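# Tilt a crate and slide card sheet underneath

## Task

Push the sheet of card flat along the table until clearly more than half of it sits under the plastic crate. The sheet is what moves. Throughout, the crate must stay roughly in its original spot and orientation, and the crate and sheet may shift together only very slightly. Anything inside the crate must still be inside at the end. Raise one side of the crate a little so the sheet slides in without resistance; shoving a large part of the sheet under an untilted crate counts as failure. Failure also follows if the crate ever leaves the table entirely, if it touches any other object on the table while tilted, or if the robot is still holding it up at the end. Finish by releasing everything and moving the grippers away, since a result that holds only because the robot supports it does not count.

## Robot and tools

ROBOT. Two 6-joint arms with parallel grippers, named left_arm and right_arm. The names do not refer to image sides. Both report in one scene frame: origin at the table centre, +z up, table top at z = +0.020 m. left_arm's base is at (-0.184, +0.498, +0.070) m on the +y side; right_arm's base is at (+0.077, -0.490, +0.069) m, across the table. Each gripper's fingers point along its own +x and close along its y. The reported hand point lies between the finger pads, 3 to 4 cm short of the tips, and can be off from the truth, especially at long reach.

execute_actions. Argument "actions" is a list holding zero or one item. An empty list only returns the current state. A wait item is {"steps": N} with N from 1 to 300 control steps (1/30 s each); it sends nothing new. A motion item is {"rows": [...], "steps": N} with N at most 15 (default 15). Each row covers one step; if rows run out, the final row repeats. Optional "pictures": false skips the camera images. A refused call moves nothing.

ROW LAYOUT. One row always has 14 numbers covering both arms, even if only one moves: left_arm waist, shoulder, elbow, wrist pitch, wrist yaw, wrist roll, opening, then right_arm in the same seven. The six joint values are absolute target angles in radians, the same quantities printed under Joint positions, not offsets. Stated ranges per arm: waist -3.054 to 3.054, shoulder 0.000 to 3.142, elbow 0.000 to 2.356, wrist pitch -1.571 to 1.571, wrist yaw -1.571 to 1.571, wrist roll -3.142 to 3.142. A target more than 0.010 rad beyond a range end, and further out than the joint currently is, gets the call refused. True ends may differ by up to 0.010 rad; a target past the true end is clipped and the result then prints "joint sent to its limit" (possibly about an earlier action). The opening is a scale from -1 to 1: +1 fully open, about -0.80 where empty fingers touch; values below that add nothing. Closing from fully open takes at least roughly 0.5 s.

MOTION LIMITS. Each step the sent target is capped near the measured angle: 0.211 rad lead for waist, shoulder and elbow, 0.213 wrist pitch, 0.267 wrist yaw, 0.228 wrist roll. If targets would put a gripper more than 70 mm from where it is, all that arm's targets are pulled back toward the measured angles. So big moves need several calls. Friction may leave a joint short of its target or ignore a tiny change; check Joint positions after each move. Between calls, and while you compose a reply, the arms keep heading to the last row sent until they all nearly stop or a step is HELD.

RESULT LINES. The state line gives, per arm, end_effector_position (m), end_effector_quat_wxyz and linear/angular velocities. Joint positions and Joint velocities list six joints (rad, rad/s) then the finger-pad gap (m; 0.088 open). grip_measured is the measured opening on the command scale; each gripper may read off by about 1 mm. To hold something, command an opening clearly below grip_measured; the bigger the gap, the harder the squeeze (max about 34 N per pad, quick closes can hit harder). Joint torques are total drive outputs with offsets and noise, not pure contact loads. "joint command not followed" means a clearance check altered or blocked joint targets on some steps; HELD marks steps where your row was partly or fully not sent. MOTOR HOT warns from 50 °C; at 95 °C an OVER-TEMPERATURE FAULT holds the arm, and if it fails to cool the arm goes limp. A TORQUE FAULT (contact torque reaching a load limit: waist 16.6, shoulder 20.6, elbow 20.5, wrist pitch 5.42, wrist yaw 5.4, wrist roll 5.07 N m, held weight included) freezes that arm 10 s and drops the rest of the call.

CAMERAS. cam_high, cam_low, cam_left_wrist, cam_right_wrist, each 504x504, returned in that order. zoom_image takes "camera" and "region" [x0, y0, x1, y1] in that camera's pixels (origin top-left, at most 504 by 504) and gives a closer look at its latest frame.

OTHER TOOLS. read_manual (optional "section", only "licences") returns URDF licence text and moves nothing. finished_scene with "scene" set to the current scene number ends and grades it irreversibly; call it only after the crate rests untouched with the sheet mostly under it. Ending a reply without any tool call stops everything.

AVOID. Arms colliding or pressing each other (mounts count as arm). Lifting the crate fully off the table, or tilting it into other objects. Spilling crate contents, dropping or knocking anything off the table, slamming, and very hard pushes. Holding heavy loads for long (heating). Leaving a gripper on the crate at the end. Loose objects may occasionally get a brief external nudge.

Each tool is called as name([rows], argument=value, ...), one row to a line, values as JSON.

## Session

execute_actions(actions=[])

Scene clock: 0.00 s of 4050.00 s.
left_arm: end_effector_position=(-0.0335, +0.3848, +0.2224) grip_measured=+0.854 end_effector_quat_wxyz=(-0.384, +0.444, -0.698, -0.410) end_effector_velocity=(-0.004, -0.000, +0.002) end_effector_angular_velocity=(+0.001, +0.021, +0.006) | right_arm: end_effector_position=(+0.2165, -0.3183, +0.3487) grip_measured=+0.857 end_effector_quat_wxyz=(-0.434, +0.645, +0.508, -0.370) end_effector_velocity=(-0.000, -0.001, +0.000) end_effector_angular_velocity=(+0.001, -0.014, +0.000)
Joint positions: left_arm=[ 1.173  1.383  1.108 -1.509  0.4   -1.62   0.081] | right_arm=[-1.512  0.554  0.506 -0.037 -1.131 -2.004  0.081]
Joint velocities: left_arm=[-0.002 -0.002  0.002 -0.022  0.007 -0.007 -0.   ] | right_arm=[-0.007 -0.002 -0.002  0.007 -0.007 -0.007 -0.   ]
Joint torques (N m, as the arm reports them, + toward a larger angle): no reading
Heat: left arm: hottest wrist pitch 27 °C (+0.0 °C/min); right arm: hottest shoulder 25 °C (+0.0 °C/min).

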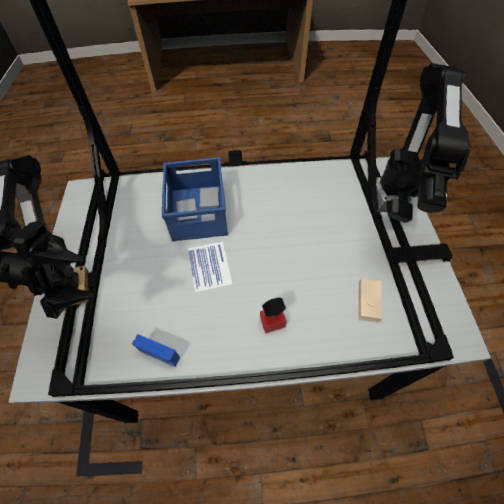

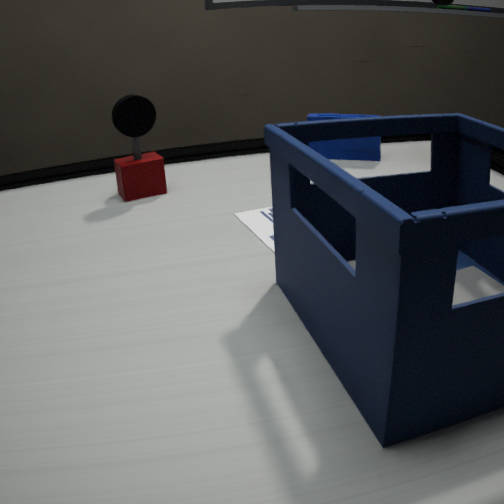

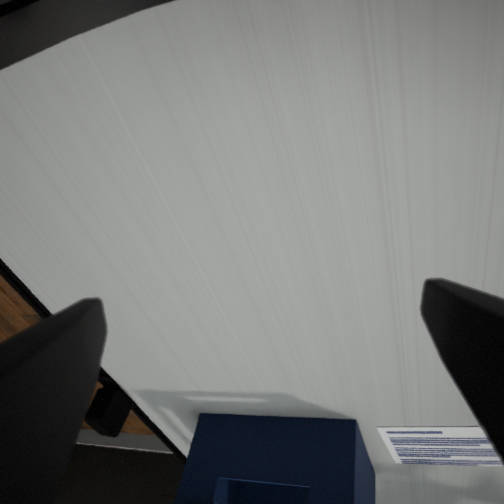

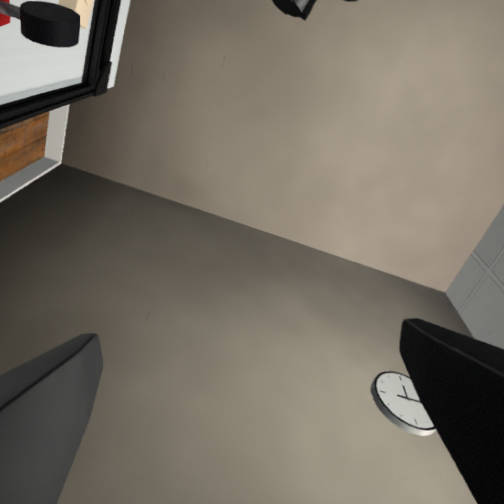

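execute_actions([
  {"rows":[[0.48,1.6,1.5,-0.7,0.5,-0.6,-1,-0.6,1.3,0.75,0.5,-1.3,-1.0,-1]]},
], pictures=false)

execute_actions([
  {"rows":[[0.48,1.9,1.5,-0.4,0.5,0.35,-1,-0.36,1.8,0.75,0.9,-1.3,-1.0,-1]]},
], pictures=false)

execute_actions([
  {"rows":[[0.48,2.2,1.5,-0.1,0.5,0.35,-1,-0.36,2.17,0.76,1.13,-1.3,-1.0,-1]]},
])

Scene clock: 7.27 s of 4050.00 s.
left_arm: end_effector_position=(-0.0098, +0.1388, +0.3067) grip_measured=-0.779 end_effector_quat_wxyz=(+0.650, -0.197, +0.651, -0.339) end_effector_velocity=(-0.262, -0.443, +0.217) end_effector_angular_velocity=(-1.529, -2.323, -2.639) | right_arm: end_effector_position=(+0.0957, -0.1622, +0.3442) grip_measured=-0.776 end_effector_quat_wxyz=(+0.330, -0.197, -0.454, +0.804) end_effector_velocity=(-0.382, +0.055, -0.060) end_effector_angular_velocity=(-0.822, +0.798, +1.296)
Joint positions: left_arm=[ 0.562  1.59   1.475 -0.83   0.495 -0.884  0.001] | right_arm=[-0.682  1.285  0.742  0.483 -1.294 -1.093  0.001]
Joint velocities: left_arm=[-1.184  0.085  0.159  1.59   0.066  1.985  0.001] | right_arm=[ 1.204  0.291 -0.007  0.198 -0.11   1.048  0.   ]
Joint torques (N m, as the arm reports them, + toward a larger angle): left_arm=[ 1.03 -5.76  7.82  0.95  0.21  0.13] | right_arm=[-1.53 -6.67  6.56  1.71 -0.23  0.17]
Heat: left arm: hottest elbow 27 °C (+0.0 °C/min); right arm: hottest elbow 26 °C (+8.3 °C/min).
Steps of this call (steps 1 to 203: nothing new was sent; steps 204 to 218: all 15 steps of this action). Readings (joint positions):
204: left_arm=[1.158 1.405 1.126 -1.502 0.404 -1.585] | right_arm=[-1.485 0.588 0.528 -0.006 -1.162 -1.956]
205: left_arm=[1.120 1.435 1.160 -1.454 0.423 -1.538] | right_arm=[-1.429 0.644 0.568 0.053 -1.204 -1.895]
207: left_arm=[1.038 1.505 1.246 -1.346 0.452 -1.444] | right_arm=[-1.309 0.765 0.664 0.186 -1.249 -1.766]
211: left_arm=[0.875 1.572 1.381 -1.177 0.476 -1.262] | right_arm=[-1.070 0.986 0.739 0.408 -1.285 -1.506]
218: the state above

Scene clock: 7.77 s of 4050.00 s.
left_arm: end_effector_position=(+0.0128, +0.0415, +0.2320) grip_measured=-0.778 end_effector_quat_wxyz=(+0.662, +0.121, +0.368, -0.641) end_effector_velocity=(+0.007, -0.012, +0.055) end_effector_angular_velocity=(-0.320, -1.589, -1.265) | right_arm: end_effector_position=(+0.0052, -0.1091, +0.2333) grip_measured=-0.776 end_effector_quat_wxyz=(+0.202, -0.114, -0.402, +0.886) end_effector_velocity=(-0.006, -0.004, +0.001) end_effector_angular_velocity=(+0.034, -0.005, +0.034)
Joint positions: left_arm=[ 0.482  1.908  1.491 -0.405  0.499  0.057  0.001] | right_arm=[-0.365  1.79   0.748  0.895 -1.299 -1.003  0.001]
Joint velocities: left_arm=[-0.002 -0.061  0.051  0.051 -0.007  1.971 -0.   ] | right_arm=[ 0.012  0.002 -0.007  0.037 -0.022 -0.007  0.   ]
Joint torques (N m, as the arm reports them, + toward a larger angle): left_arm=[-0.21 -9.03  7.24  1.08  0.27  0.12] | right_arm=[ 0.3  -6.47  4.56  1.28 -0.19  0.15]
Heat: left arm: hottest elbow 27 °C (+0.0 °C/min); right arm: hottest elbow 26 °C (+7.7 °C/min).
Steps of this call (steps 1 to 15: all 15 steps of this action). Readings (joint positions):
1: left_arm=[0.528 1.617 1.482 -0.782 0.501 -0.827] | right_arm=[-0.637 1.319 0.742 0.541 -1.301 -1.066]
2: left_arm=[0.506 1.648 1.495 -0.722 0.505 -0.771] | right_arm=[-0.583 1.361 0.749 0.608 -1.303 -1.050]
4: left_arm=[0.486 1.728 1.510 -0.611 0.505 -0.661] | right_arm=[-0.479 1.465 0.755 0.719 -1.299 -1.027]
8: left_arm=[0.482 1.881 1.500 -0.460 0.499 -0.401] | right_arm=[-0.374 1.692 0.755 0.851 -1.299 -1.009]
15: the state above

Scene clock: 8.27 s of 4050.00 s.
left_arm: end_effector_position=(+0.0362, +0.0027, +0.1219) grip_measured=-0.778 end_effector_quat_wxyz=(+0.637, +0.216, +0.273, -0.688) end_effector_velocity=(+0.017, -0.032, +0.078) end_effector_angular_velocity=(-0.189, -0.115, -0.012) | right_arm: end_effector_position=(+0.0062, -0.0988, +0.1301) grip_measured=-0.776 end_effector_quat_wxyz=(+0.198, -0.114, -0.339, +0.913) end_effector_velocity=(+0.001, -0.000, -0.006) end_effector_angular_velocity=(-0.015, -0.001, -0.009)
Joint positions: left_arm=[ 0.482  2.211  1.49  -0.103  0.499  0.346  0.001] | right_arm=[-0.362  2.162  0.755  1.126 -1.298 -0.999  0.001]
Joint velocities: left_arm=[-0.002 -0.071  0.095  0.051  0.007  0.007 -0.   ] | right_arm=[-0.002  0.012 -0.002 -0.007  0.007 -0.007 -0.   ]
Joint torques (N m, as the arm reports them, + toward a larger angle): left_arm=[ -0.17 -10.49   6.5    1.03   0.26   0.11] | right_arm=[ 0.23 -7.69  3.17  1.38 -0.33  0.01]
Heat: left arm: hottest elbow 27 °C (+0.0 °C/min); right arm: hottest elbow 26 °C (+7.3 °C/min).
Steps of this call (steps 1 to 15: all 15 steps of this action). Readings (joint positions):
1: left_arm=[0.482 1.929 1.492 -0.370 0.501 0.113] | right_arm=[-0.364 1.825 0.749 0.963 -1.305 -1.001]
2: left_arm=[0.482 1.958 1.500 -0.301 0.503 0.169] | right_arm=[-0.363 1.869 0.758 1.018 -1.304 -1.000]
4: left_arm=[0.482 2.032 1.516 -0.210 0.503 0.245] | right_arm=[-0.363 1.979 0.765 1.069 -1.299 -0.999]
8: left_arm=[0.482 2.173 1.503 -0.139 0.500 0.321] | right_arm=[-0.363 2.144 0.757 1.104 -1.298 -0.999]
15: the state above

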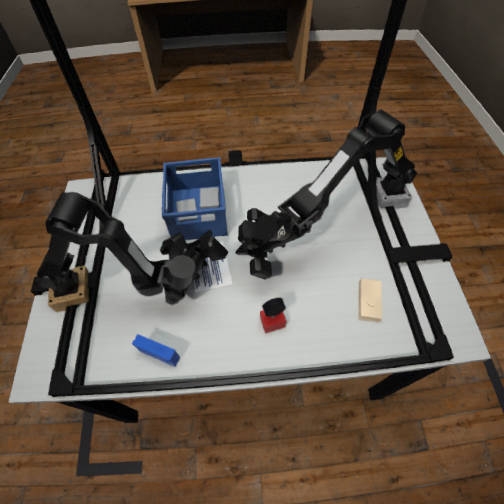

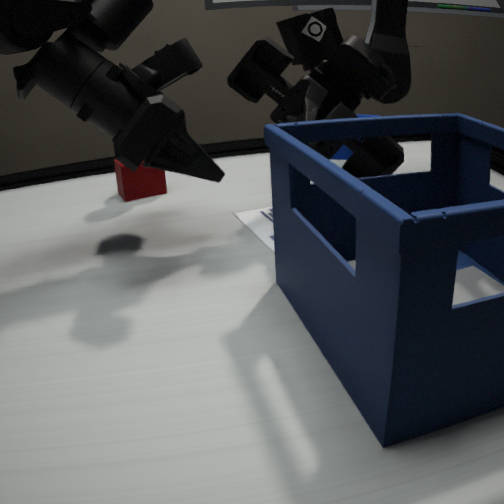

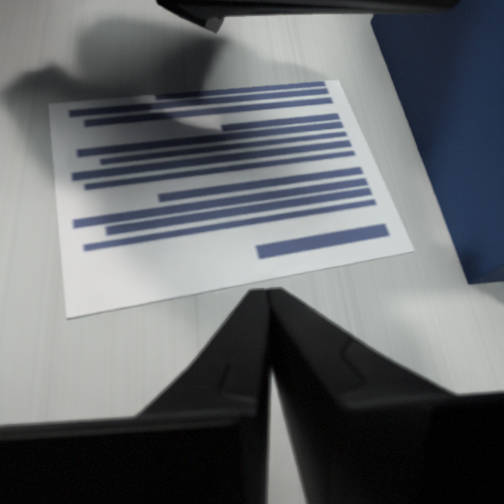

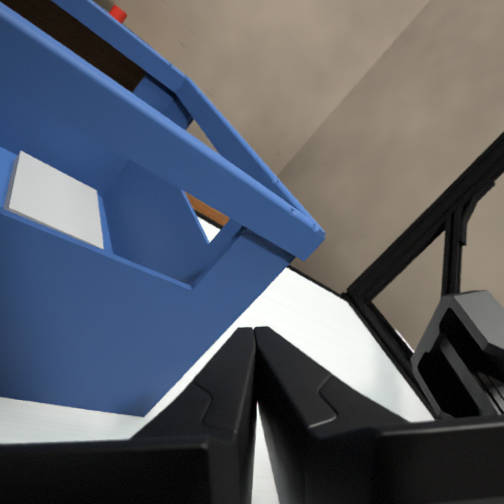

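execute_actions([
  {"rows":[[0.52,2.3,1.62,-0.1,0.5,0.35,-1,-0.3,2.11,0.525,1.32,-1.25,-1.25,-1]]},
])

zoom_image(camera="cam_high", region=[130,150,300,320])

Scene clock: 12.37 s of 4050.00 s.
left_arm: end_effector_position=(+0.0707, -0.0098, +0.1218) grip_measured=-0.778 end_effector_quat_wxyz=(+0.657, +0.207, +0.258, -0.678) end_effector_velocity=(-0.000, -0.007, +0.005) end_effector_angular_velocity=(-0.009, -0.019, +0.008) | right_arm: end_effector_position=(-0.0223, -0.1501, +0.1208) grip_measured=-0.776 end_effector_quat_wxyz=(+0.172, -0.139, -0.454, +0.863) end_effector_velocity=(-0.000, -0.006, -0.002) end_effector_angular_velocity=(+0.008, -0.006, +0.006)
Joint positions: left_arm=[ 0.523  2.293  1.607 -0.099  0.501  0.349  0.001] | right_arm=[-0.299  2.121  0.532  1.316 -1.253 -1.246  0.001]
Joint velocities: left_arm=[-0.012  0.002  0.017  0.007 -0.022 -0.007 -0.   ] | right_arm=[-0.002 -0.002 -0.022  0.007 -0.007 -0.022 -0.   ]
Joint torques (N m, as the arm reports them, + toward a larger angle): left_arm=[-0.2  -9.43  7.42  1.04  0.2   0.1 ] | right_arm=[-0.12 -8.69  0.97  1.43 -0.13 -0.03]
Heat: left arm: hottest elbow 28 °C (+4.9 °C/min); right arm: hottest shoulder 26 °C (+4.9 °C/min).
Steps of this call (steps 1 to 15: the robot went on to your last target; steps 16 to 108: nothing new was sent; steps 109 to 123: all 15 steps of this action). Readings (joint positions):
109: left_arm=[0.483 2.221 1.512 -0.109 0.501 0.349] | right_arm=[-0.358 2.158 0.725 1.177 -1.275 -1.054]
110: left_arm=[0.487 2.239 1.541 -0.103 0.503 0.349] | right_arm=[-0.349 2.145 0.675 1.225 -1.265 -1.114]
112: left_arm=[0.500 2.268 1.582 -0.096 0.502 0.349] | right_arm=[-0.320 2.129 0.591 1.269 -1.268 -1.182]
116: left_arm=[0.522 2.288 1.601 -0.099 0.501 0.349] | right_arm=[-0.299 2.126 0.538 1.305 -1.257 -1.231]
123: the state above

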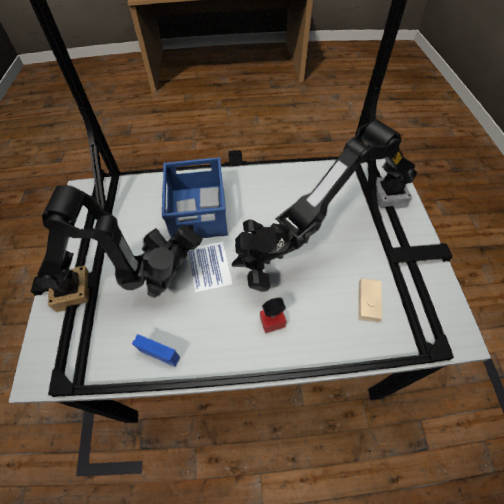

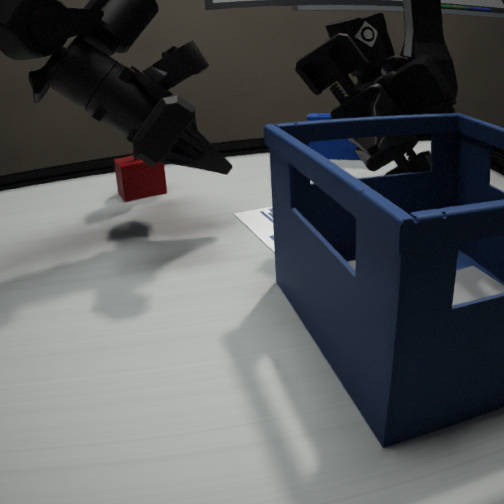

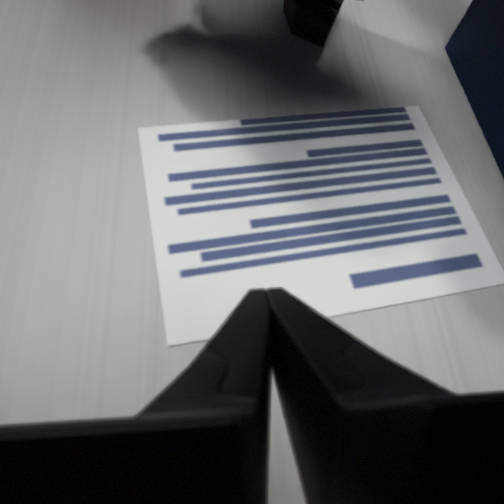

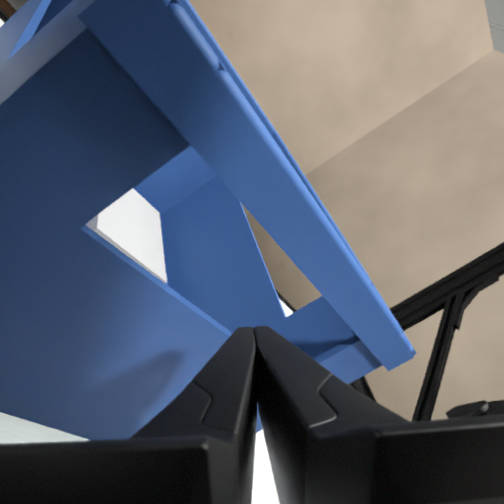

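Region (130, 150, 300, 320) of cam_high's 504x504 image, scaled by 2.965, with more detail than that image has.

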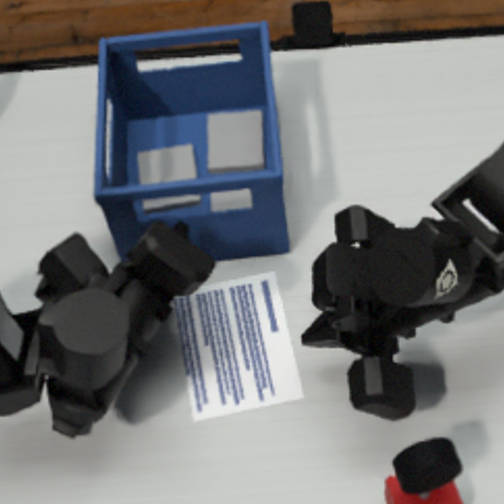

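execute_actions([
  {"rows":[[0.49,2.54,1.92,-0.165,0.5,0.35,-1,-0.2,2.13,0.575,1.3,-1.12,-1.25,-1]]},
])

Scene clock: 15.20 s of 4050.00 s.
left_arm: end_effector_position=(+0.0780, -0.0584, +0.0843) grip_measured=-0.778 end_effector_quat_wxyz=(+0.643, +0.213, +0.259, -0.688) end_effector_velocity=(+0.009, -0.016, +0.029) end_effector_angular_velocity=(-0.065, -0.041, +0.007) | right_arm: end_effector_position=(-0.0466, -0.1350, +0.1202) grip_measured=-0.776 end_effector_quat_wxyz=(+0.177, -0.159, -0.462, +0.854) end_effector_velocity=(+0.003, +0.001, -0.002) end_effector_angular_velocity=(-0.019, +0.002, -0.015)
Joint positions: left_arm=[ 0.488  2.539  1.909 -0.165  0.5    0.349  0.001] | right_arm=[-0.202  2.122  0.567  1.302 -1.123 -1.247  0.001]
Joint velocities: left_arm=[-0.002 -0.002  0.071  0.007 -0.007 -0.007  0.   ] | right_arm=[-0.007  0.002 -0.002 -0.007  0.007  0.007 -0.   ]
Joint torques (N m, as the arm reports them, + toward a larger angle): left_arm=[  0.23 -11.47   6.81   1.11   0.22   0.06] | right_arm=[ 0.24 -6.57  2.93  1.18 -0.11 -0.02]
Heat: left arm: hottest elbow 29 °C (+7.9 °C/min); right arm: hottest shoulder 26 °C (+3.9 °C/min).
Steps of this call (steps 1 to 15: the robot went on to your last target; steps 16 to 70: nothing new was sent; steps 71 to 85: all 15 steps of this action). Readings (joint positions):
71: left_arm=[0.521 2.325 1.645 -0.129 0.502 0.349] | right_arm=[-0.289 2.121 0.535 1.316 -1.220 -1.247]
72: left_arm=[0.517 2.370 1.709 -0.130 0.503 0.349] | right_arm=[-0.268 2.122 0.543 1.310 -1.187 -1.247]
74: left_arm=[0.506 2.454 1.823 -0.139 0.500 0.349] | right_arm=[-0.227 2.122 0.558 1.308 -1.154 -1.247]
78: left_arm=[0.490 2.529 1.880 -0.164 0.500 0.349] | right_arm=[-0.202 2.122 0.565 1.303 -1.131 -1.247]
85: the state above

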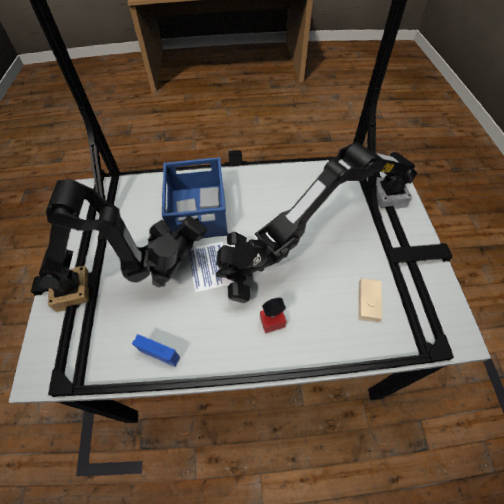

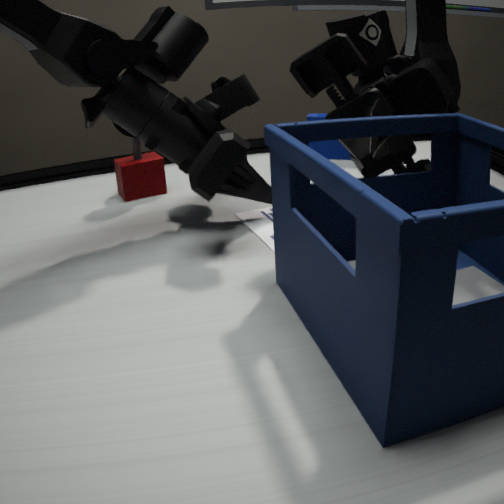

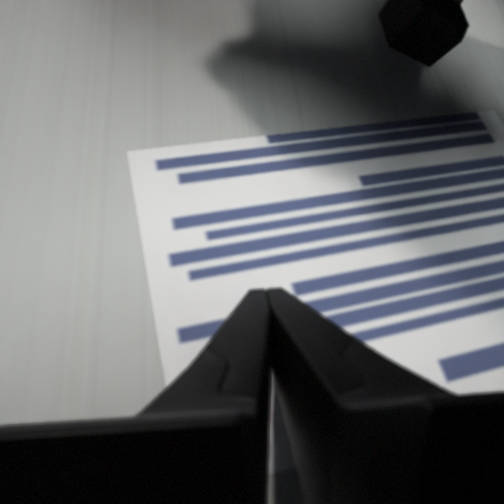

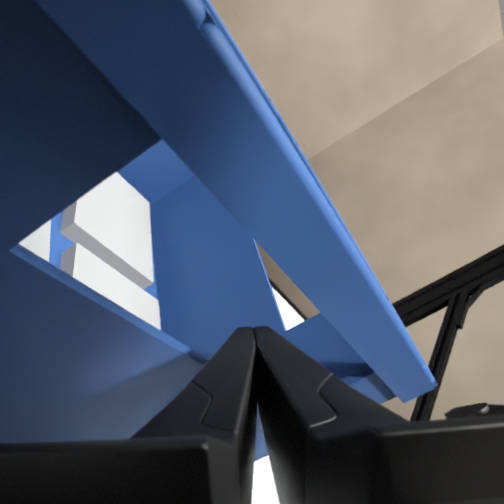

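execute_actions([
  {"rows":[[0.5,2.58,1.92,-0.165,0.5,0.35,-1,-0.145,2.14,0.61,1.28,-1.12,-1.25,-1]]},
])

execute_actions([
  {"rows":[[0.5,2.625,1.92,-0.165,0.5,0.35,-1,-0.14,2.07,0.615,1.24,-1.12,-1.25,-1]]},
])

Scene clock: 18.03 s of 4050.00 s.
left_arm: end_effector_position=(+0.0827, -0.0551, +0.0721) grip_measured=-0.778 end_effector_quat_wxyz=(+0.643, +0.213, +0.268, -0.685) end_effector_velocity=(-0.004, +0.002, -0.002) end_effector_angular_velocity=(+0.016, +0.022, -0.003) | right_arm: end_effector_position=(-0.0656, -0.1334, +0.1212) grip_measured=-0.776 end_effector_quat_wxyz=(+0.155, -0.147, -0.468, +0.857) end_effector_velocity=(+0.000, -0.000, +0.001) end_effector_angular_velocity=(+0.004, -0.001, +0.005)
Joint positions: left_arm=[ 0.498  2.564  1.913 -0.162  0.503  0.349  0.001] | right_arm=[-0.148  2.131  0.601  1.282 -1.12  -1.247  0.001]
Joint velocities: left_arm=[-0.002 -0.002 -0.002 -0.022  0.007 -0.007 -0.   ] | right_arm=[-0.002 -0.002  0.002 -0.007 -0.007 -0.007 -0.001]
Joint torques (N m, as the arm reports them, + toward a larger angle): left_arm=[ 0.2  -9.65  6.96  0.83  0.13  0.07] | right_arm=[ 0.29 -6.7   3.05  1.18 -0.24 -0.01]
Heat: left arm: hottest elbow 29 °C (+6.7 °C/min); right arm: hottest shoulder 26 °C (+3.3 °C/min).
Steps of this call (steps 1 to 15: the robot went on to your last target; steps 16 to 70: nothing new was sent; steps 71 to 85: all 15 steps of this action). Readings (joint positions):
71: left_arm=[0.488 2.544 1.911 -0.165 0.500 0.349] | right_arm=[-0.198 2.124 0.572 1.297 -1.122 -1.247]
72: left_arm=[0.489 2.547 1.913 -0.165 0.500 0.349] | right_arm=[-0.186 2.127 0.581 1.291 -1.121 -1.247]
74: left_arm=[0.492 2.556 1.913 -0.165 0.500 0.349] | right_arm=[-0.162 2.130 0.594 1.287 -1.121 -1.247]
78: left_arm=[0.498 2.564 1.913 -0.162 0.503 0.349] | right_arm=[-0.148 2.131 0.600 1.283 -1.120 -1.247]
85: the state above

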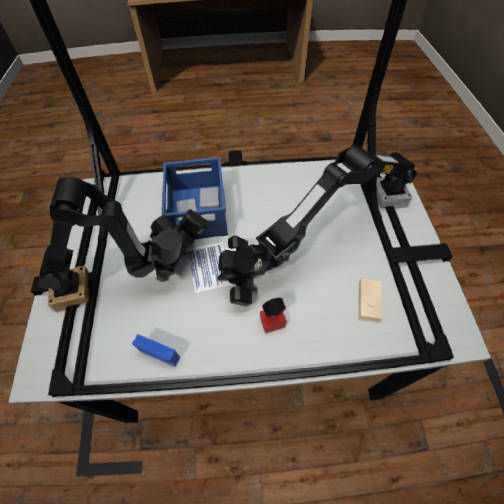

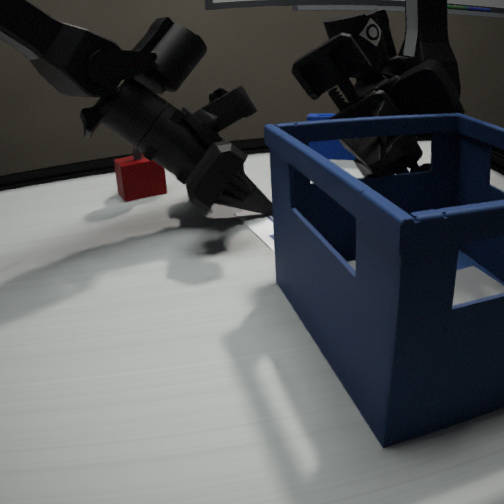

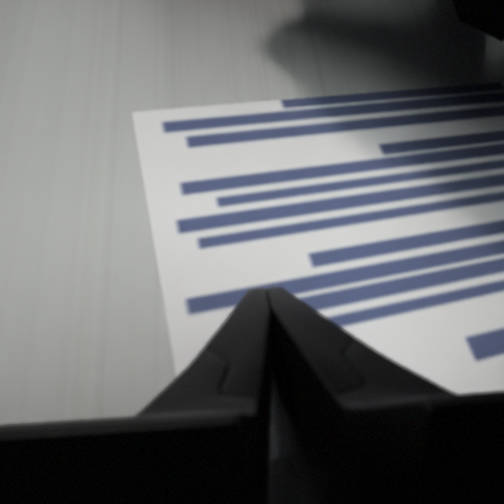

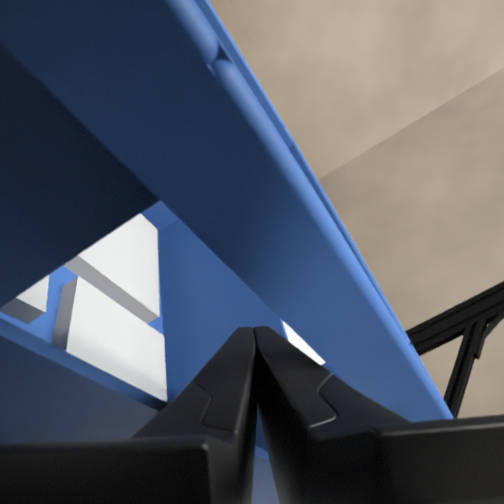

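Scene clock: 18.53 s of 4050.00 s.
left_arm: end_effector_position=(+0.0831, -0.0564, +0.0661) grip_measured=-0.778 end_effector_quat_wxyz=(+0.641, +0.211, +0.270, -0.687) end_effector_velocity=(+0.000, +0.002, -0.007) end_effector_angular_velocity=(+0.024, +0.001, +0.017) | right_arm: end_effector_position=(-0.0662, -0.1331, +0.1240) grip_measured=-0.776 end_effector_quat_wxyz=(+0.155, -0.151, -0.459, +0.862) end_effector_velocity=(+0.005, +0.002, +0.001) end_effector_angular_velocity=(-0.009, +0.001, -0.020)
Joint positions: left_arm=[ 0.499  2.583  1.926 -0.159  0.509  0.349  0.001] | right_arm=[-0.145  2.102  0.602  1.229 -1.113 -1.248  0.001]
Joint velocities: left_arm=[-0.002  0.007 -0.002 -0.007 -0.022 -0.007  0.   ] | right_arm=[-0.012 -0.007 -0.002 -0.007  0.007  0.007 -0.   ]
Joint torques (N m, as the arm reports them, + toward a larger angle): left_arm=[ 0.15 -6.85  5.54  0.59 -0.12  0.06] | right_arm=[  0.5  -11.86   3.74   2.13  -0.56   0.02]
Heat: left arm: hottest elbow 29 °C (+6.5 °C/min); right arm: hottest shoulder 26 °C (+3.2 °C/min).
Steps of this call (steps 1 to 15: all 15 steps of this action). Readings (joint positions):
1: left_arm=[0.498 2.570 1.914 -0.162 0.503 0.349] | right_arm=[-0.148 2.125 0.602 1.269 -1.119 -1.248]
2: left_arm=[0.498 2.575 1.918 -0.160 0.506 0.349] | right_arm=[-0.147 2.117 0.602 1.253 -1.116 -1.248]
4: left_arm=[0.499 2.579 1.923 -0.160 0.509 0.349] | right_arm=[-0.147 2.110 0.602 1.240 -1.115 -1.248]
8: left_arm=[0.499 2.583 1.925 -0.159 0.509 0.349] | right_arm=[-0.146 2.105 0.602 1.231 -1.113 -1.248]
15: the state above

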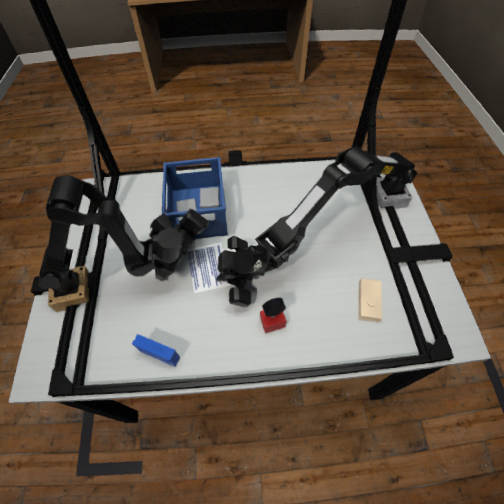

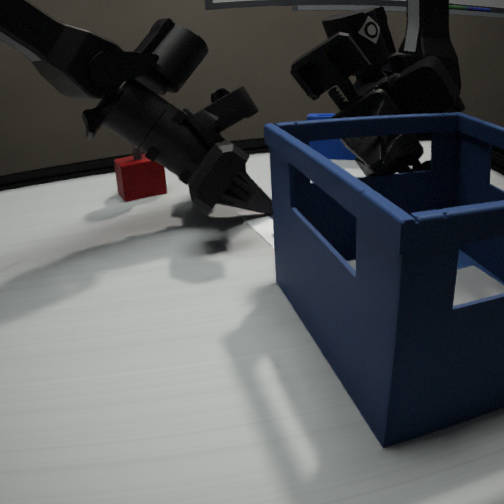

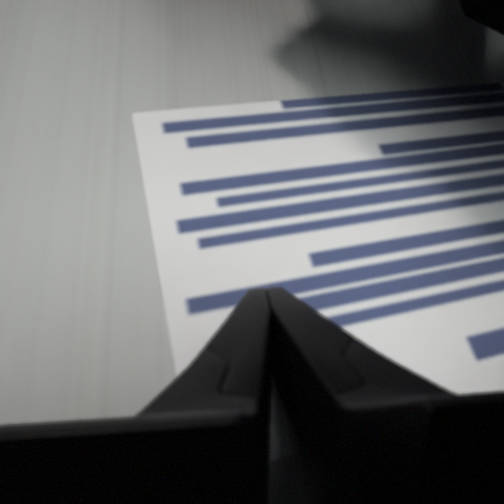

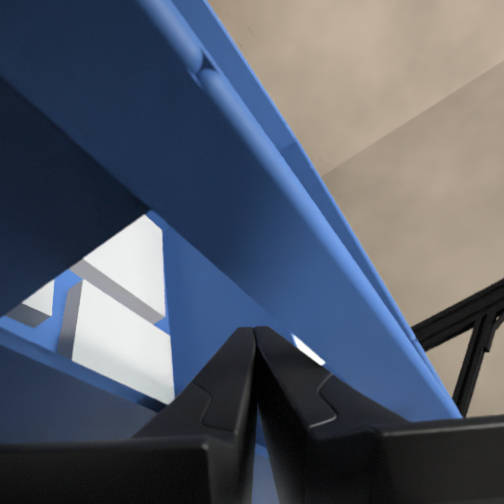

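execute_actions([
  {"rows":[[0.5,2.615,1.92,-0.165,0.5,0.35,-1,-0.135,2.05,0.615,1.24,-1.12,-1.25,-1],[0.5,2.615,1.92,-0.165,0.5,0.35,-1,-0.13,2.035,0.615,1.235,-1.13,-1.25,-1],[0.5,2.615,1.92,-0.165,0.5,0.35,-1,-0.125,2.025,0.615,1.23,-1.13,-1.25,-1],[0.5,2.615,1.92,-0.165,0.5,0.35,-1,-0.12,2.01,0.615,1.225,-1.13,-1.25,-1]]},
])

Scene clock: 23.30 s of 4050.00 s.
left_arm: end_effector_position=(+0.0834, -0.0570, +0.0664) grip_measured=-0.778 end_effector_quat_wxyz=(+0.641, +0.211, +0.268, -0.687) end_effector_velocity=(-0.001, +0.001, -0.004) end_effector_angular_velocity=(+0.014, +0.008, +0.007) | right_arm: end_effector_position=(-0.0758, -0.1360, +0.1424) grip_measured=-0.776 end_effector_quat_wxyz=(+0.145, -0.139, -0.480, +0.854) end_effector_velocity=(+0.000, -0.001, -0.000) end_effector_angular_velocity=(-0.001, -0.001, +0.005)
Joint positions: left_arm=[ 0.499  2.584  1.928 -0.157  0.51   0.349  0.001] | right_arm=[-0.12   2.043  0.602  1.213 -1.12  -1.248  0.001]
Joint velocities: left_arm=[-0.002  0.002 -0.002 -0.007 -0.007 -0.007 -0.   ] | right_arm=[-0.002 -0.002 -0.002 -0.007 -0.007 -0.007 -0.   ]
Joint torques (N m, as the arm reports them, + toward a larger angle): left_arm=[ 0.14 -8.12  5.4   0.4  -0.12  0.06] | right_arm=[ -0.03 -11.89   4.02   2.16  -0.66   0.02]
Heat: left arm: hottest elbow 29 °C (+5.2 °C/min); right arm: hottest shoulder 28 °C (+7.7 °C/min).
Steps of this call (steps 1 to 15: the robot went on to your last target; steps 16 to 128: nothing new was sent; steps 129 to 143: all 15 steps of this action). Readings (joint positions):
129: left_arm=[0.499 2.584 1.928 -0.157 0.510 0.349] | right_arm=[-0.145 2.099 0.602 1.227 -1.112 -1.248]
130: left_arm=[0.499 2.584 1.928 -0.157 0.510 0.349] | right_arm=[-0.143 2.093 0.602 1.224 -1.111 -1.248]
132: left_arm=[0.499 2.584 1.928 -0.157 0.510 0.349] | right_arm=[-0.135 2.076 0.602 1.219 -1.112 -1.248]
136: left_arm=[0.499 2.584 1.928 -0.157 0.510 0.349] | right_arm=[-0.120 2.046 0.602 1.217 -1.120 -1.248]
143: the state above

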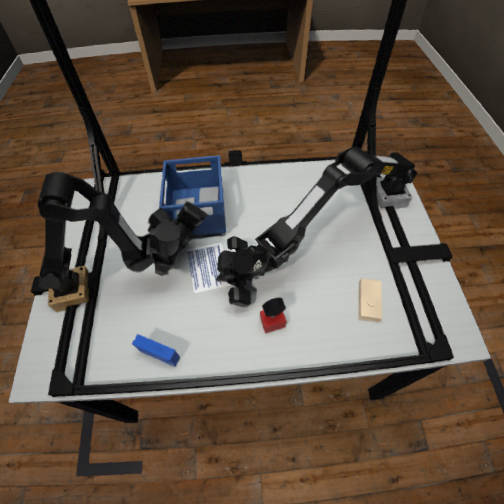

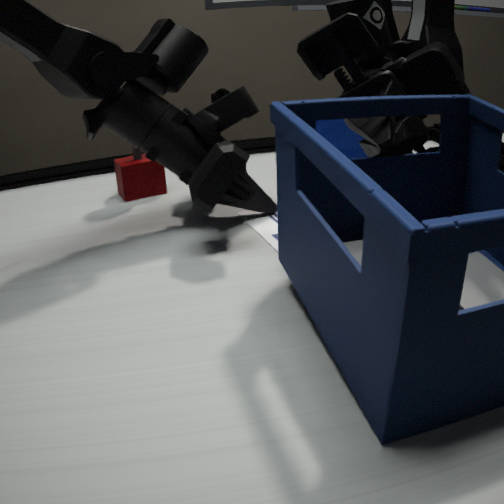

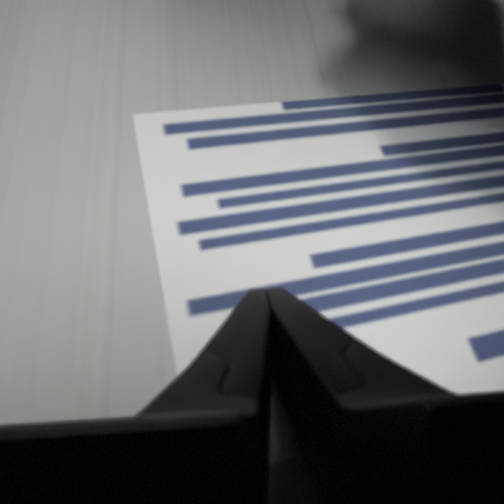

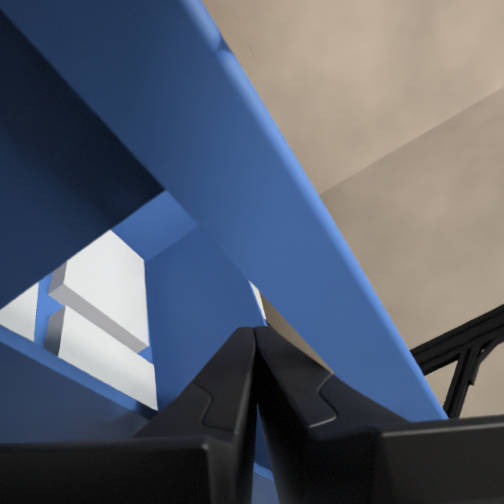

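execute_actions([
  {"rows":[[0.44,2.595,1.88,-0.145,0.5,0.35,-1,-0.12,2.01,0.615,1.225,-1.13,-1.25,-1]],"steps":8},
], pictures=false)

execute_actions([
  {"rows":[[0.375,2.57,1.83,-0.12,0.5,0.35,-1,-0.12,2.01,0.615,1.225,-1.13,-1.25,-1]]},
])

Scene clock: 26.67 s of 4050.00 s.
left_arm: end_effector_position=(+0.0613, -0.0674, +0.0653) grip_measured=-0.778 end_effector_quat_wxyz=(+0.631, +0.218, +0.259, -0.698) end_effector_velocity=(-0.074, -0.023, -0.006) end_effector_angular_velocity=(+0.035, +0.020, -0.115) | right_arm: end_effector_position=(-0.0757, -0.1360, +0.1425) grip_measured=-0.776 end_effector_quat_wxyz=(+0.145, -0.139, -0.480, +0.854) end_effector_velocity=(+0.001, -0.003, -0.003) end_effector_angular_velocity=(-0.007, -0.008, +0.007)
Joint positions: left_arm=[ 0.457  2.582  1.913 -0.133  0.501  0.35   0.001] | right_arm=[-0.12   2.043  0.602  1.213 -1.12  -1.248  0.001]
Joint velocities: left_arm=[-0.125 -0.012 -0.027 -0.022 -0.007 -0.007 -0.   ] | right_arm=[-0.002 -0.002 -0.007 -0.022 -0.007 -0.022 -0.   ]
Joint torques (N m, as the arm reports them, + toward a larger angle): left_arm=[-0.84 -9.81  2.85  0.07  0.19  0.06] | right_arm=[ -0.04 -11.81   4.06   2.18  -0.67   0.02]
Heat: left arm: hottest shoulder 29 °C (+4.5 °C/min); right arm: hottest shoulder 29 °C (+9.0 °C/min).
Steps of this call (steps 1 to 15: the robot went on to your last target; steps 16 to 93: nothing new was sent; steps 94 to 101: all 8 steps of this action). Readings (joint positions):
94: left_arm=[0.497 2.585 1.926 -0.152 0.507 0.350] | right_arm=[-0.120 2.043 0.602 1.213 -1.120 -1.248]
95: left_arm=[0.493 2.584 1.922 -0.145 0.503 0.350] | right_arm=[-0.120 2.043 0.602 1.213 -1.120 -1.248]
97: left_arm=[0.481 2.584 1.918 -0.137 0.501 0.350] | right_arm=[-0.120 2.043 0.602 1.213 -1.120 -1.248]
101: the state above

Scene clock: 27.17 s of 4050.00 s.
left_arm: end_effector_position=(+0.0149, -0.0787, +0.0650) grip_measured=-0.778 end_effector_quat_wxyz=(+0.604, +0.227, +0.250, -0.722) end_effector_velocity=(-0.001, +0.001, -0.001) end_effector_angular_velocity=(+0.010, +0.004, +0.007) | right_arm: end_effector_position=(-0.0757, -0.1360, +0.1425) grip_measured=-0.776 end_effector_quat_wxyz=(+0.145, -0.139, -0.479, +0.854) end_effector_velocity=(-0.001, -0.003, +0.000) end_effector_angular_velocity=(-0.014, +0.004, +0.009)
Joint positions: left_arm=[ 0.381  2.557  1.862 -0.107  0.501  0.35   0.001] | right_arm=[-0.12   2.043  0.602  1.213 -1.12  -1.248  0.001]
Joint velocities: left_arm=[-0.002 -0.002 -0.002 -0.007 -0.007 -0.007  0.   ] | right_arm=[ 0.002 -0.007 -0.007 -0.007 -0.007  0.007 -0.   ]
Joint torques (N m, as the arm reports them, + toward a larger angle): left_arm=[-0.52 -9.84  2.8   0.03  0.18  0.05] | right_arm=[  0.   -11.8    4.05   2.18  -0.67   0.01]
Heat: left arm: hottest shoulder 29 °C (+4.4 °C/min); right arm: hottest shoulder 29 °C (+8.8 °C/min).
Steps of this call (steps 1 to 15: all 15 steps of this action). Readings (joint positions):
1: left_arm=[0.452 2.577 1.903 -0.125 0.499 0.350] | right_arm=[-0.120 2.043 0.602 1.213 -1.120 -1.248]
2: left_arm=[0.443 2.571 1.890 -0.119 0.498 0.350] | right_arm=[-0.120 2.043 0.602 1.213 -1.120 -1.248]
4: left_arm=[0.420 2.562 1.874 -0.114 0.498 0.350] | right_arm=[-0.120 2.043 0.602 1.213 -1.120 -1.248]
8: left_arm=[0.384 2.557 1.864 -0.109 0.500 0.350] | right_arm=[-0.120 2.043 0.602 1.213 -1.120 -1.248]
15: the state above

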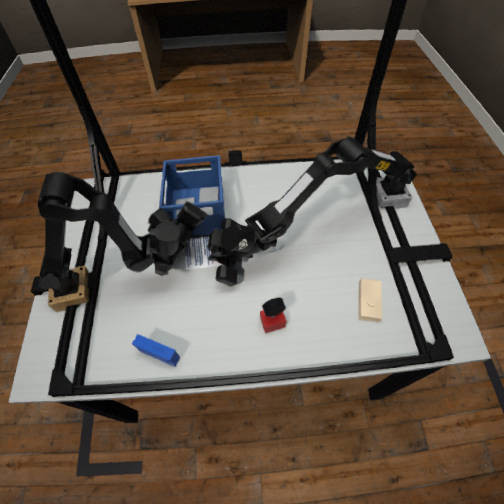

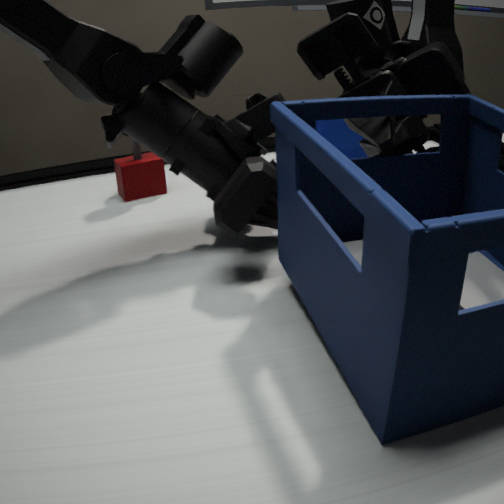

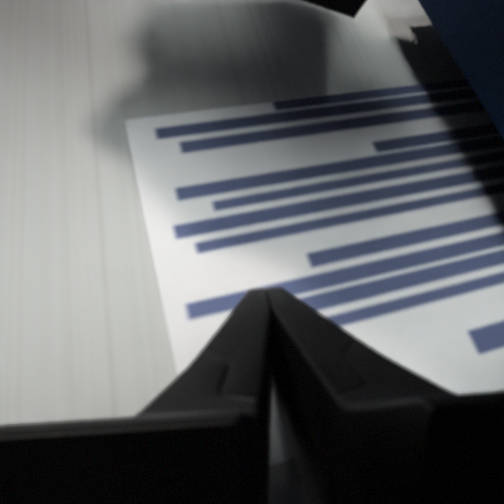

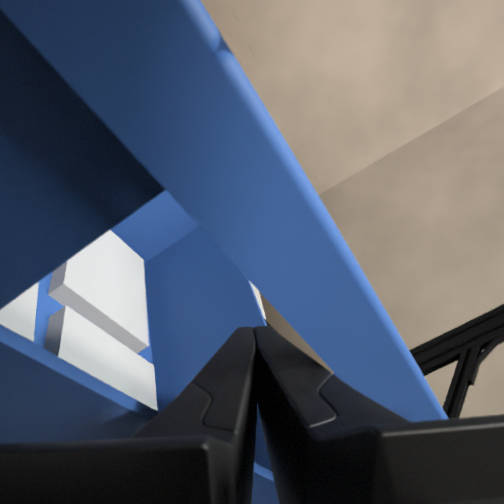

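execute_actions([
  {"rows":[[0.385,2.49,1.87,-0.12,0.5,0.35,-1,-0.12,2.01,0.615,1.225,-1.13,-1.25,-1]],"steps":7},
], pictures=false)

execute_actions([
  {"rows":[[0.495,2.62,2.01,-0.18,0.88,0.7,-1,-0.12,2.01,0.615,1.225,-1.13,-1.25,-1]]},
], pictures=false)

execute_actions([
  {"rows":[[0.495,2.7,2.01,-0.18,0.88,0.7,-1,-0.12,2.01,0.615,1.225,-1.13,-1.25,-1]]},
])

Scene clock: 31.83 s of 4050.00 s.
left_arm: end_effector_position=(+0.0159, -0.0802, +0.0870) grip_measured=-0.778 end_effector_quat_wxyz=(+0.608, +0.224, +0.238, -0.723) end_effector_velocity=(+0.007, -0.010, +0.073) end_effector_angular_velocity=(-0.113, -0.055, +0.012) | right_arm: end_effector_position=(-0.0757, -0.1359, +0.1427) grip_measured=-0.776 end_effector_quat_wxyz=(+0.145, -0.139, -0.480, +0.854) end_effector_velocity=(+0.003, +0.003, +0.004) end_effector_angular_velocity=(+0.024, -0.004, -0.014)
Joint positions: left_arm=[ 0.381  2.515  1.862 -0.122  0.502  0.35   0.001] | right_arm=[-0.12   2.042  0.602  1.213 -1.12  -1.249  0.001]
Joint velocities: left_arm=[ 0.002 -0.125 -0.002  0.007 -0.007 -0.007 -0.   ] | right_arm=[-0.007 -0.007  0.002  0.007  0.007 -0.007 -0.   ]
Joint torques (N m, as the arm reports them, + toward a larger angle): left_arm=[  0.27 -13.07   7.07   1.25   0.16   0.04] | right_arm=[  0.02 -11.75   4.06   2.21  -0.66   0.03]
Heat: left arm: hottest shoulder 30 °C (+5.7 °C/min); right arm: hottest shoulder 31 °C (+11.3 °C/min).
Steps of this call (steps 1 to 15: the robot went on to your last target; steps 16 to 133: nothing new was sent; steps 134 to 140: all 7 steps of this action). Readings (joint positions):
134: left_arm=[0.381 2.544 1.861 -0.109 0.503 0.350] | right_arm=[-0.120 2.042 0.602 1.213 -1.120 -1.249]
135: left_arm=[0.381 2.537 1.862 -0.121 0.503 0.349] | right_arm=[-0.120 2.042 0.602 1.213 -1.120 -1.249]
137: left_arm=[0.381 2.528 1.862 -0.123 0.502 0.350] | right_arm=[-0.120 2.042 0.602 1.213 -1.120 -1.249]
140: the state above

Scene clock: 32.33 s of 4050.00 s.
left_arm: end_effector_position=(+0.0417, -0.0668, +0.0947) grip_measured=-0.778 end_effector_quat_wxyz=(+0.505, +0.209, +0.112, -0.830) end_effector_velocity=(-0.064, -0.031, +0.012) end_effector_angular_velocity=(-0.040, -0.019, -0.140) | right_arm: end_effector_position=(-0.0756, -0.1360, +0.1426) grip_measured=-0.776 end_effector_quat_wxyz=(+0.145, -0.139, -0.480, +0.854) end_effector_velocity=(+0.000, -0.001, +0.001) end_effector_angular_velocity=(+0.018, -0.007, +0.007)
Joint positions: left_arm=[ 0.501  2.615  1.995 -0.179  0.874  0.695  0.001] | right_arm=[-0.12   2.042  0.602  1.213 -1.12  -1.249  0.001]
Joint velocities: left_arm=[-0.115  0.002  0.037 -0.007  0.022  0.022 -0.   ] | right_arm=[-0.002 -0.007 -0.002 -0.007 -0.007 -0.022 -0.   ]
Joint torques (N m, as the arm reports them, + toward a larger angle): left_arm=[  0.08 -11.04   7.49   0.89   0.46   0.13] | right_arm=[ -0.02 -11.7    4.02   2.2   -0.66   0.03]
Heat: left arm: hottest shoulder 30 °C (+5.6 °C/min); right arm: hottest shoulder 31 °C (+11.1 °C/min).
Steps of this call (steps 1 to 15: all 15 steps of this action). Readings (joint positions):
1: left_arm=[0.388 2.528 1.888 -0.141 0.567 0.406] | right_arm=[-0.120 2.042 0.602 1.213 -1.120 -1.249]
2: left_arm=[0.403 2.548 1.925 -0.147 0.650 0.473] | right_arm=[-0.120 2.042 0.602 1.213 -1.120 -1.249]
4: left_arm=[0.441 2.576 1.969 -0.160 0.764 0.586] | right_arm=[-0.120 2.042 0.602 1.213 -1.120 -1.249]
8: left_arm=[0.504 2.604 1.991 -0.175 0.846 0.670] | right_arm=[-0.120 2.042 0.602 1.213 -1.120 -1.249]
15: the state above

Scene clock: 32.83 s of 4050.00 s.
left_arm: end_effector_position=(+0.0358, -0.0654, +0.0641) grip_measured=-0.778 end_effector_quat_wxyz=(+0.492, +0.204, +0.132, -0.836) end_effector_velocity=(-0.003, -0.002, +0.001) end_effector_angular_velocity=(+0.008, +0.002, +0.001) | right_arm: end_effector_position=(-0.0756, -0.1360, +0.1426) grip_measured=-0.776 end_effector_quat_wxyz=(+0.145, -0.139, -0.480, +0.854) end_effector_velocity=(-0.000, -0.003, +0.002) end_effector_angular_velocity=(+0.018, -0.004, +0.021)
Joint positions: left_arm=[ 0.497  2.68   2.01  -0.177  0.89   0.699  0.001] | right_arm=[-0.12   2.042  0.602  1.213 -1.12  -1.249  0.001]
Joint velocities: left_arm=[-0.007 -0.002  0.002 -0.007 -0.007 -0.007 -0.   ] | right_arm=[-0.002 -0.007 -0.002 -0.007 -0.022 -0.022  0.   ]
Joint torques (N m, as the arm reports them, + toward a larger angle): left_arm=[-0.15 -9.45  6.07  0.59  0.02  0.09] | right_arm=[  0.   -11.72   4.1    2.2   -0.67   0.03]
Heat: left arm: hottest shoulder 30 °C (+5.5 °C/min); right arm: hottest shoulder 31 °C (+11.0 °C/min).
Steps of this call (steps 1 to 15: all 15 steps of this action). Readings (joint positions):
1: left_arm=[0.498 2.625 1.998 -0.179 0.877 0.696] | right_arm=[-0.120 2.042 0.602 1.213 -1.120 -1.249]
2: left_arm=[0.495 2.635 2.005 -0.177 0.879 0.697] | right_arm=[-0.120 2.042 0.602 1.213 -1.120 -1.249]
4: left_arm=[0.492 2.654 2.009 -0.177 0.879 0.697] | right_arm=[-0.120 2.042 0.602 1.213 -1.120 -1.249]
8: left_arm=[0.497 2.680 2.010 -0.176 0.892 0.699] | right_arm=[-0.120 2.042 0.602 1.213 -1.120 -1.249]
15: the state above

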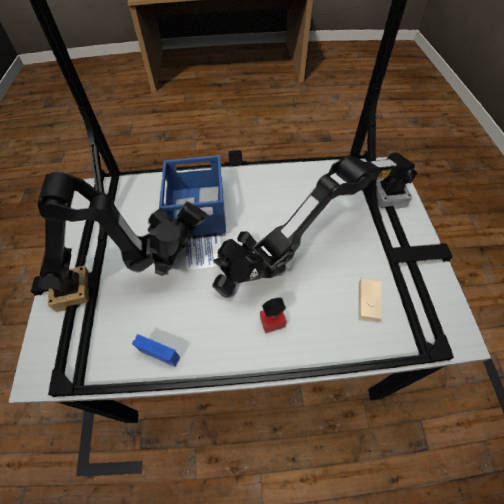

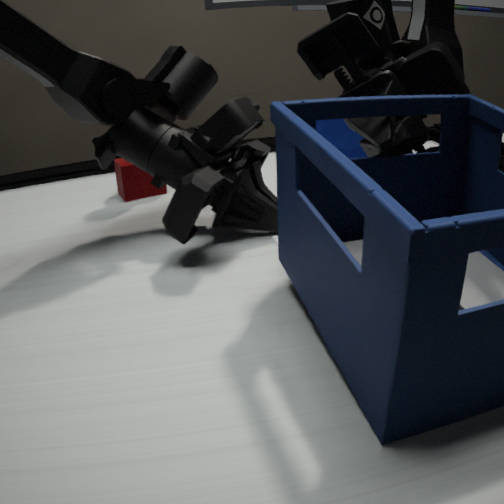

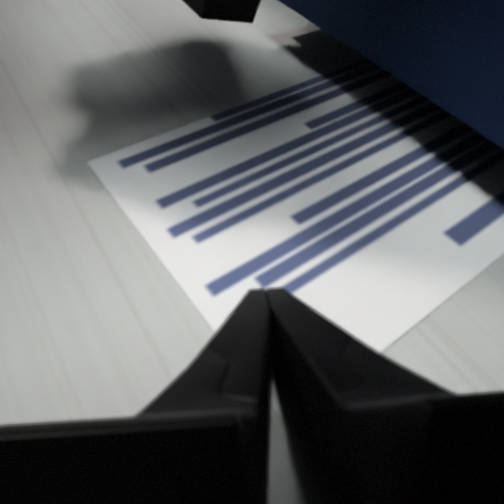

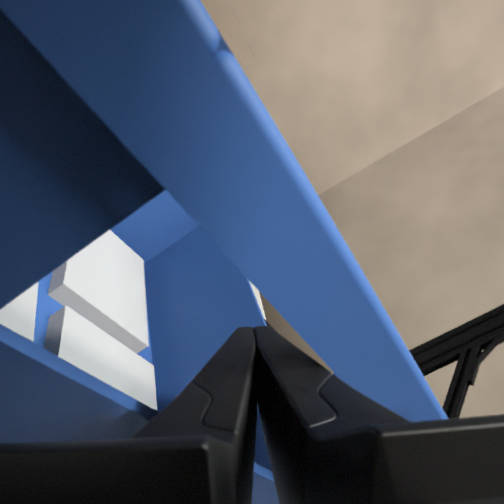

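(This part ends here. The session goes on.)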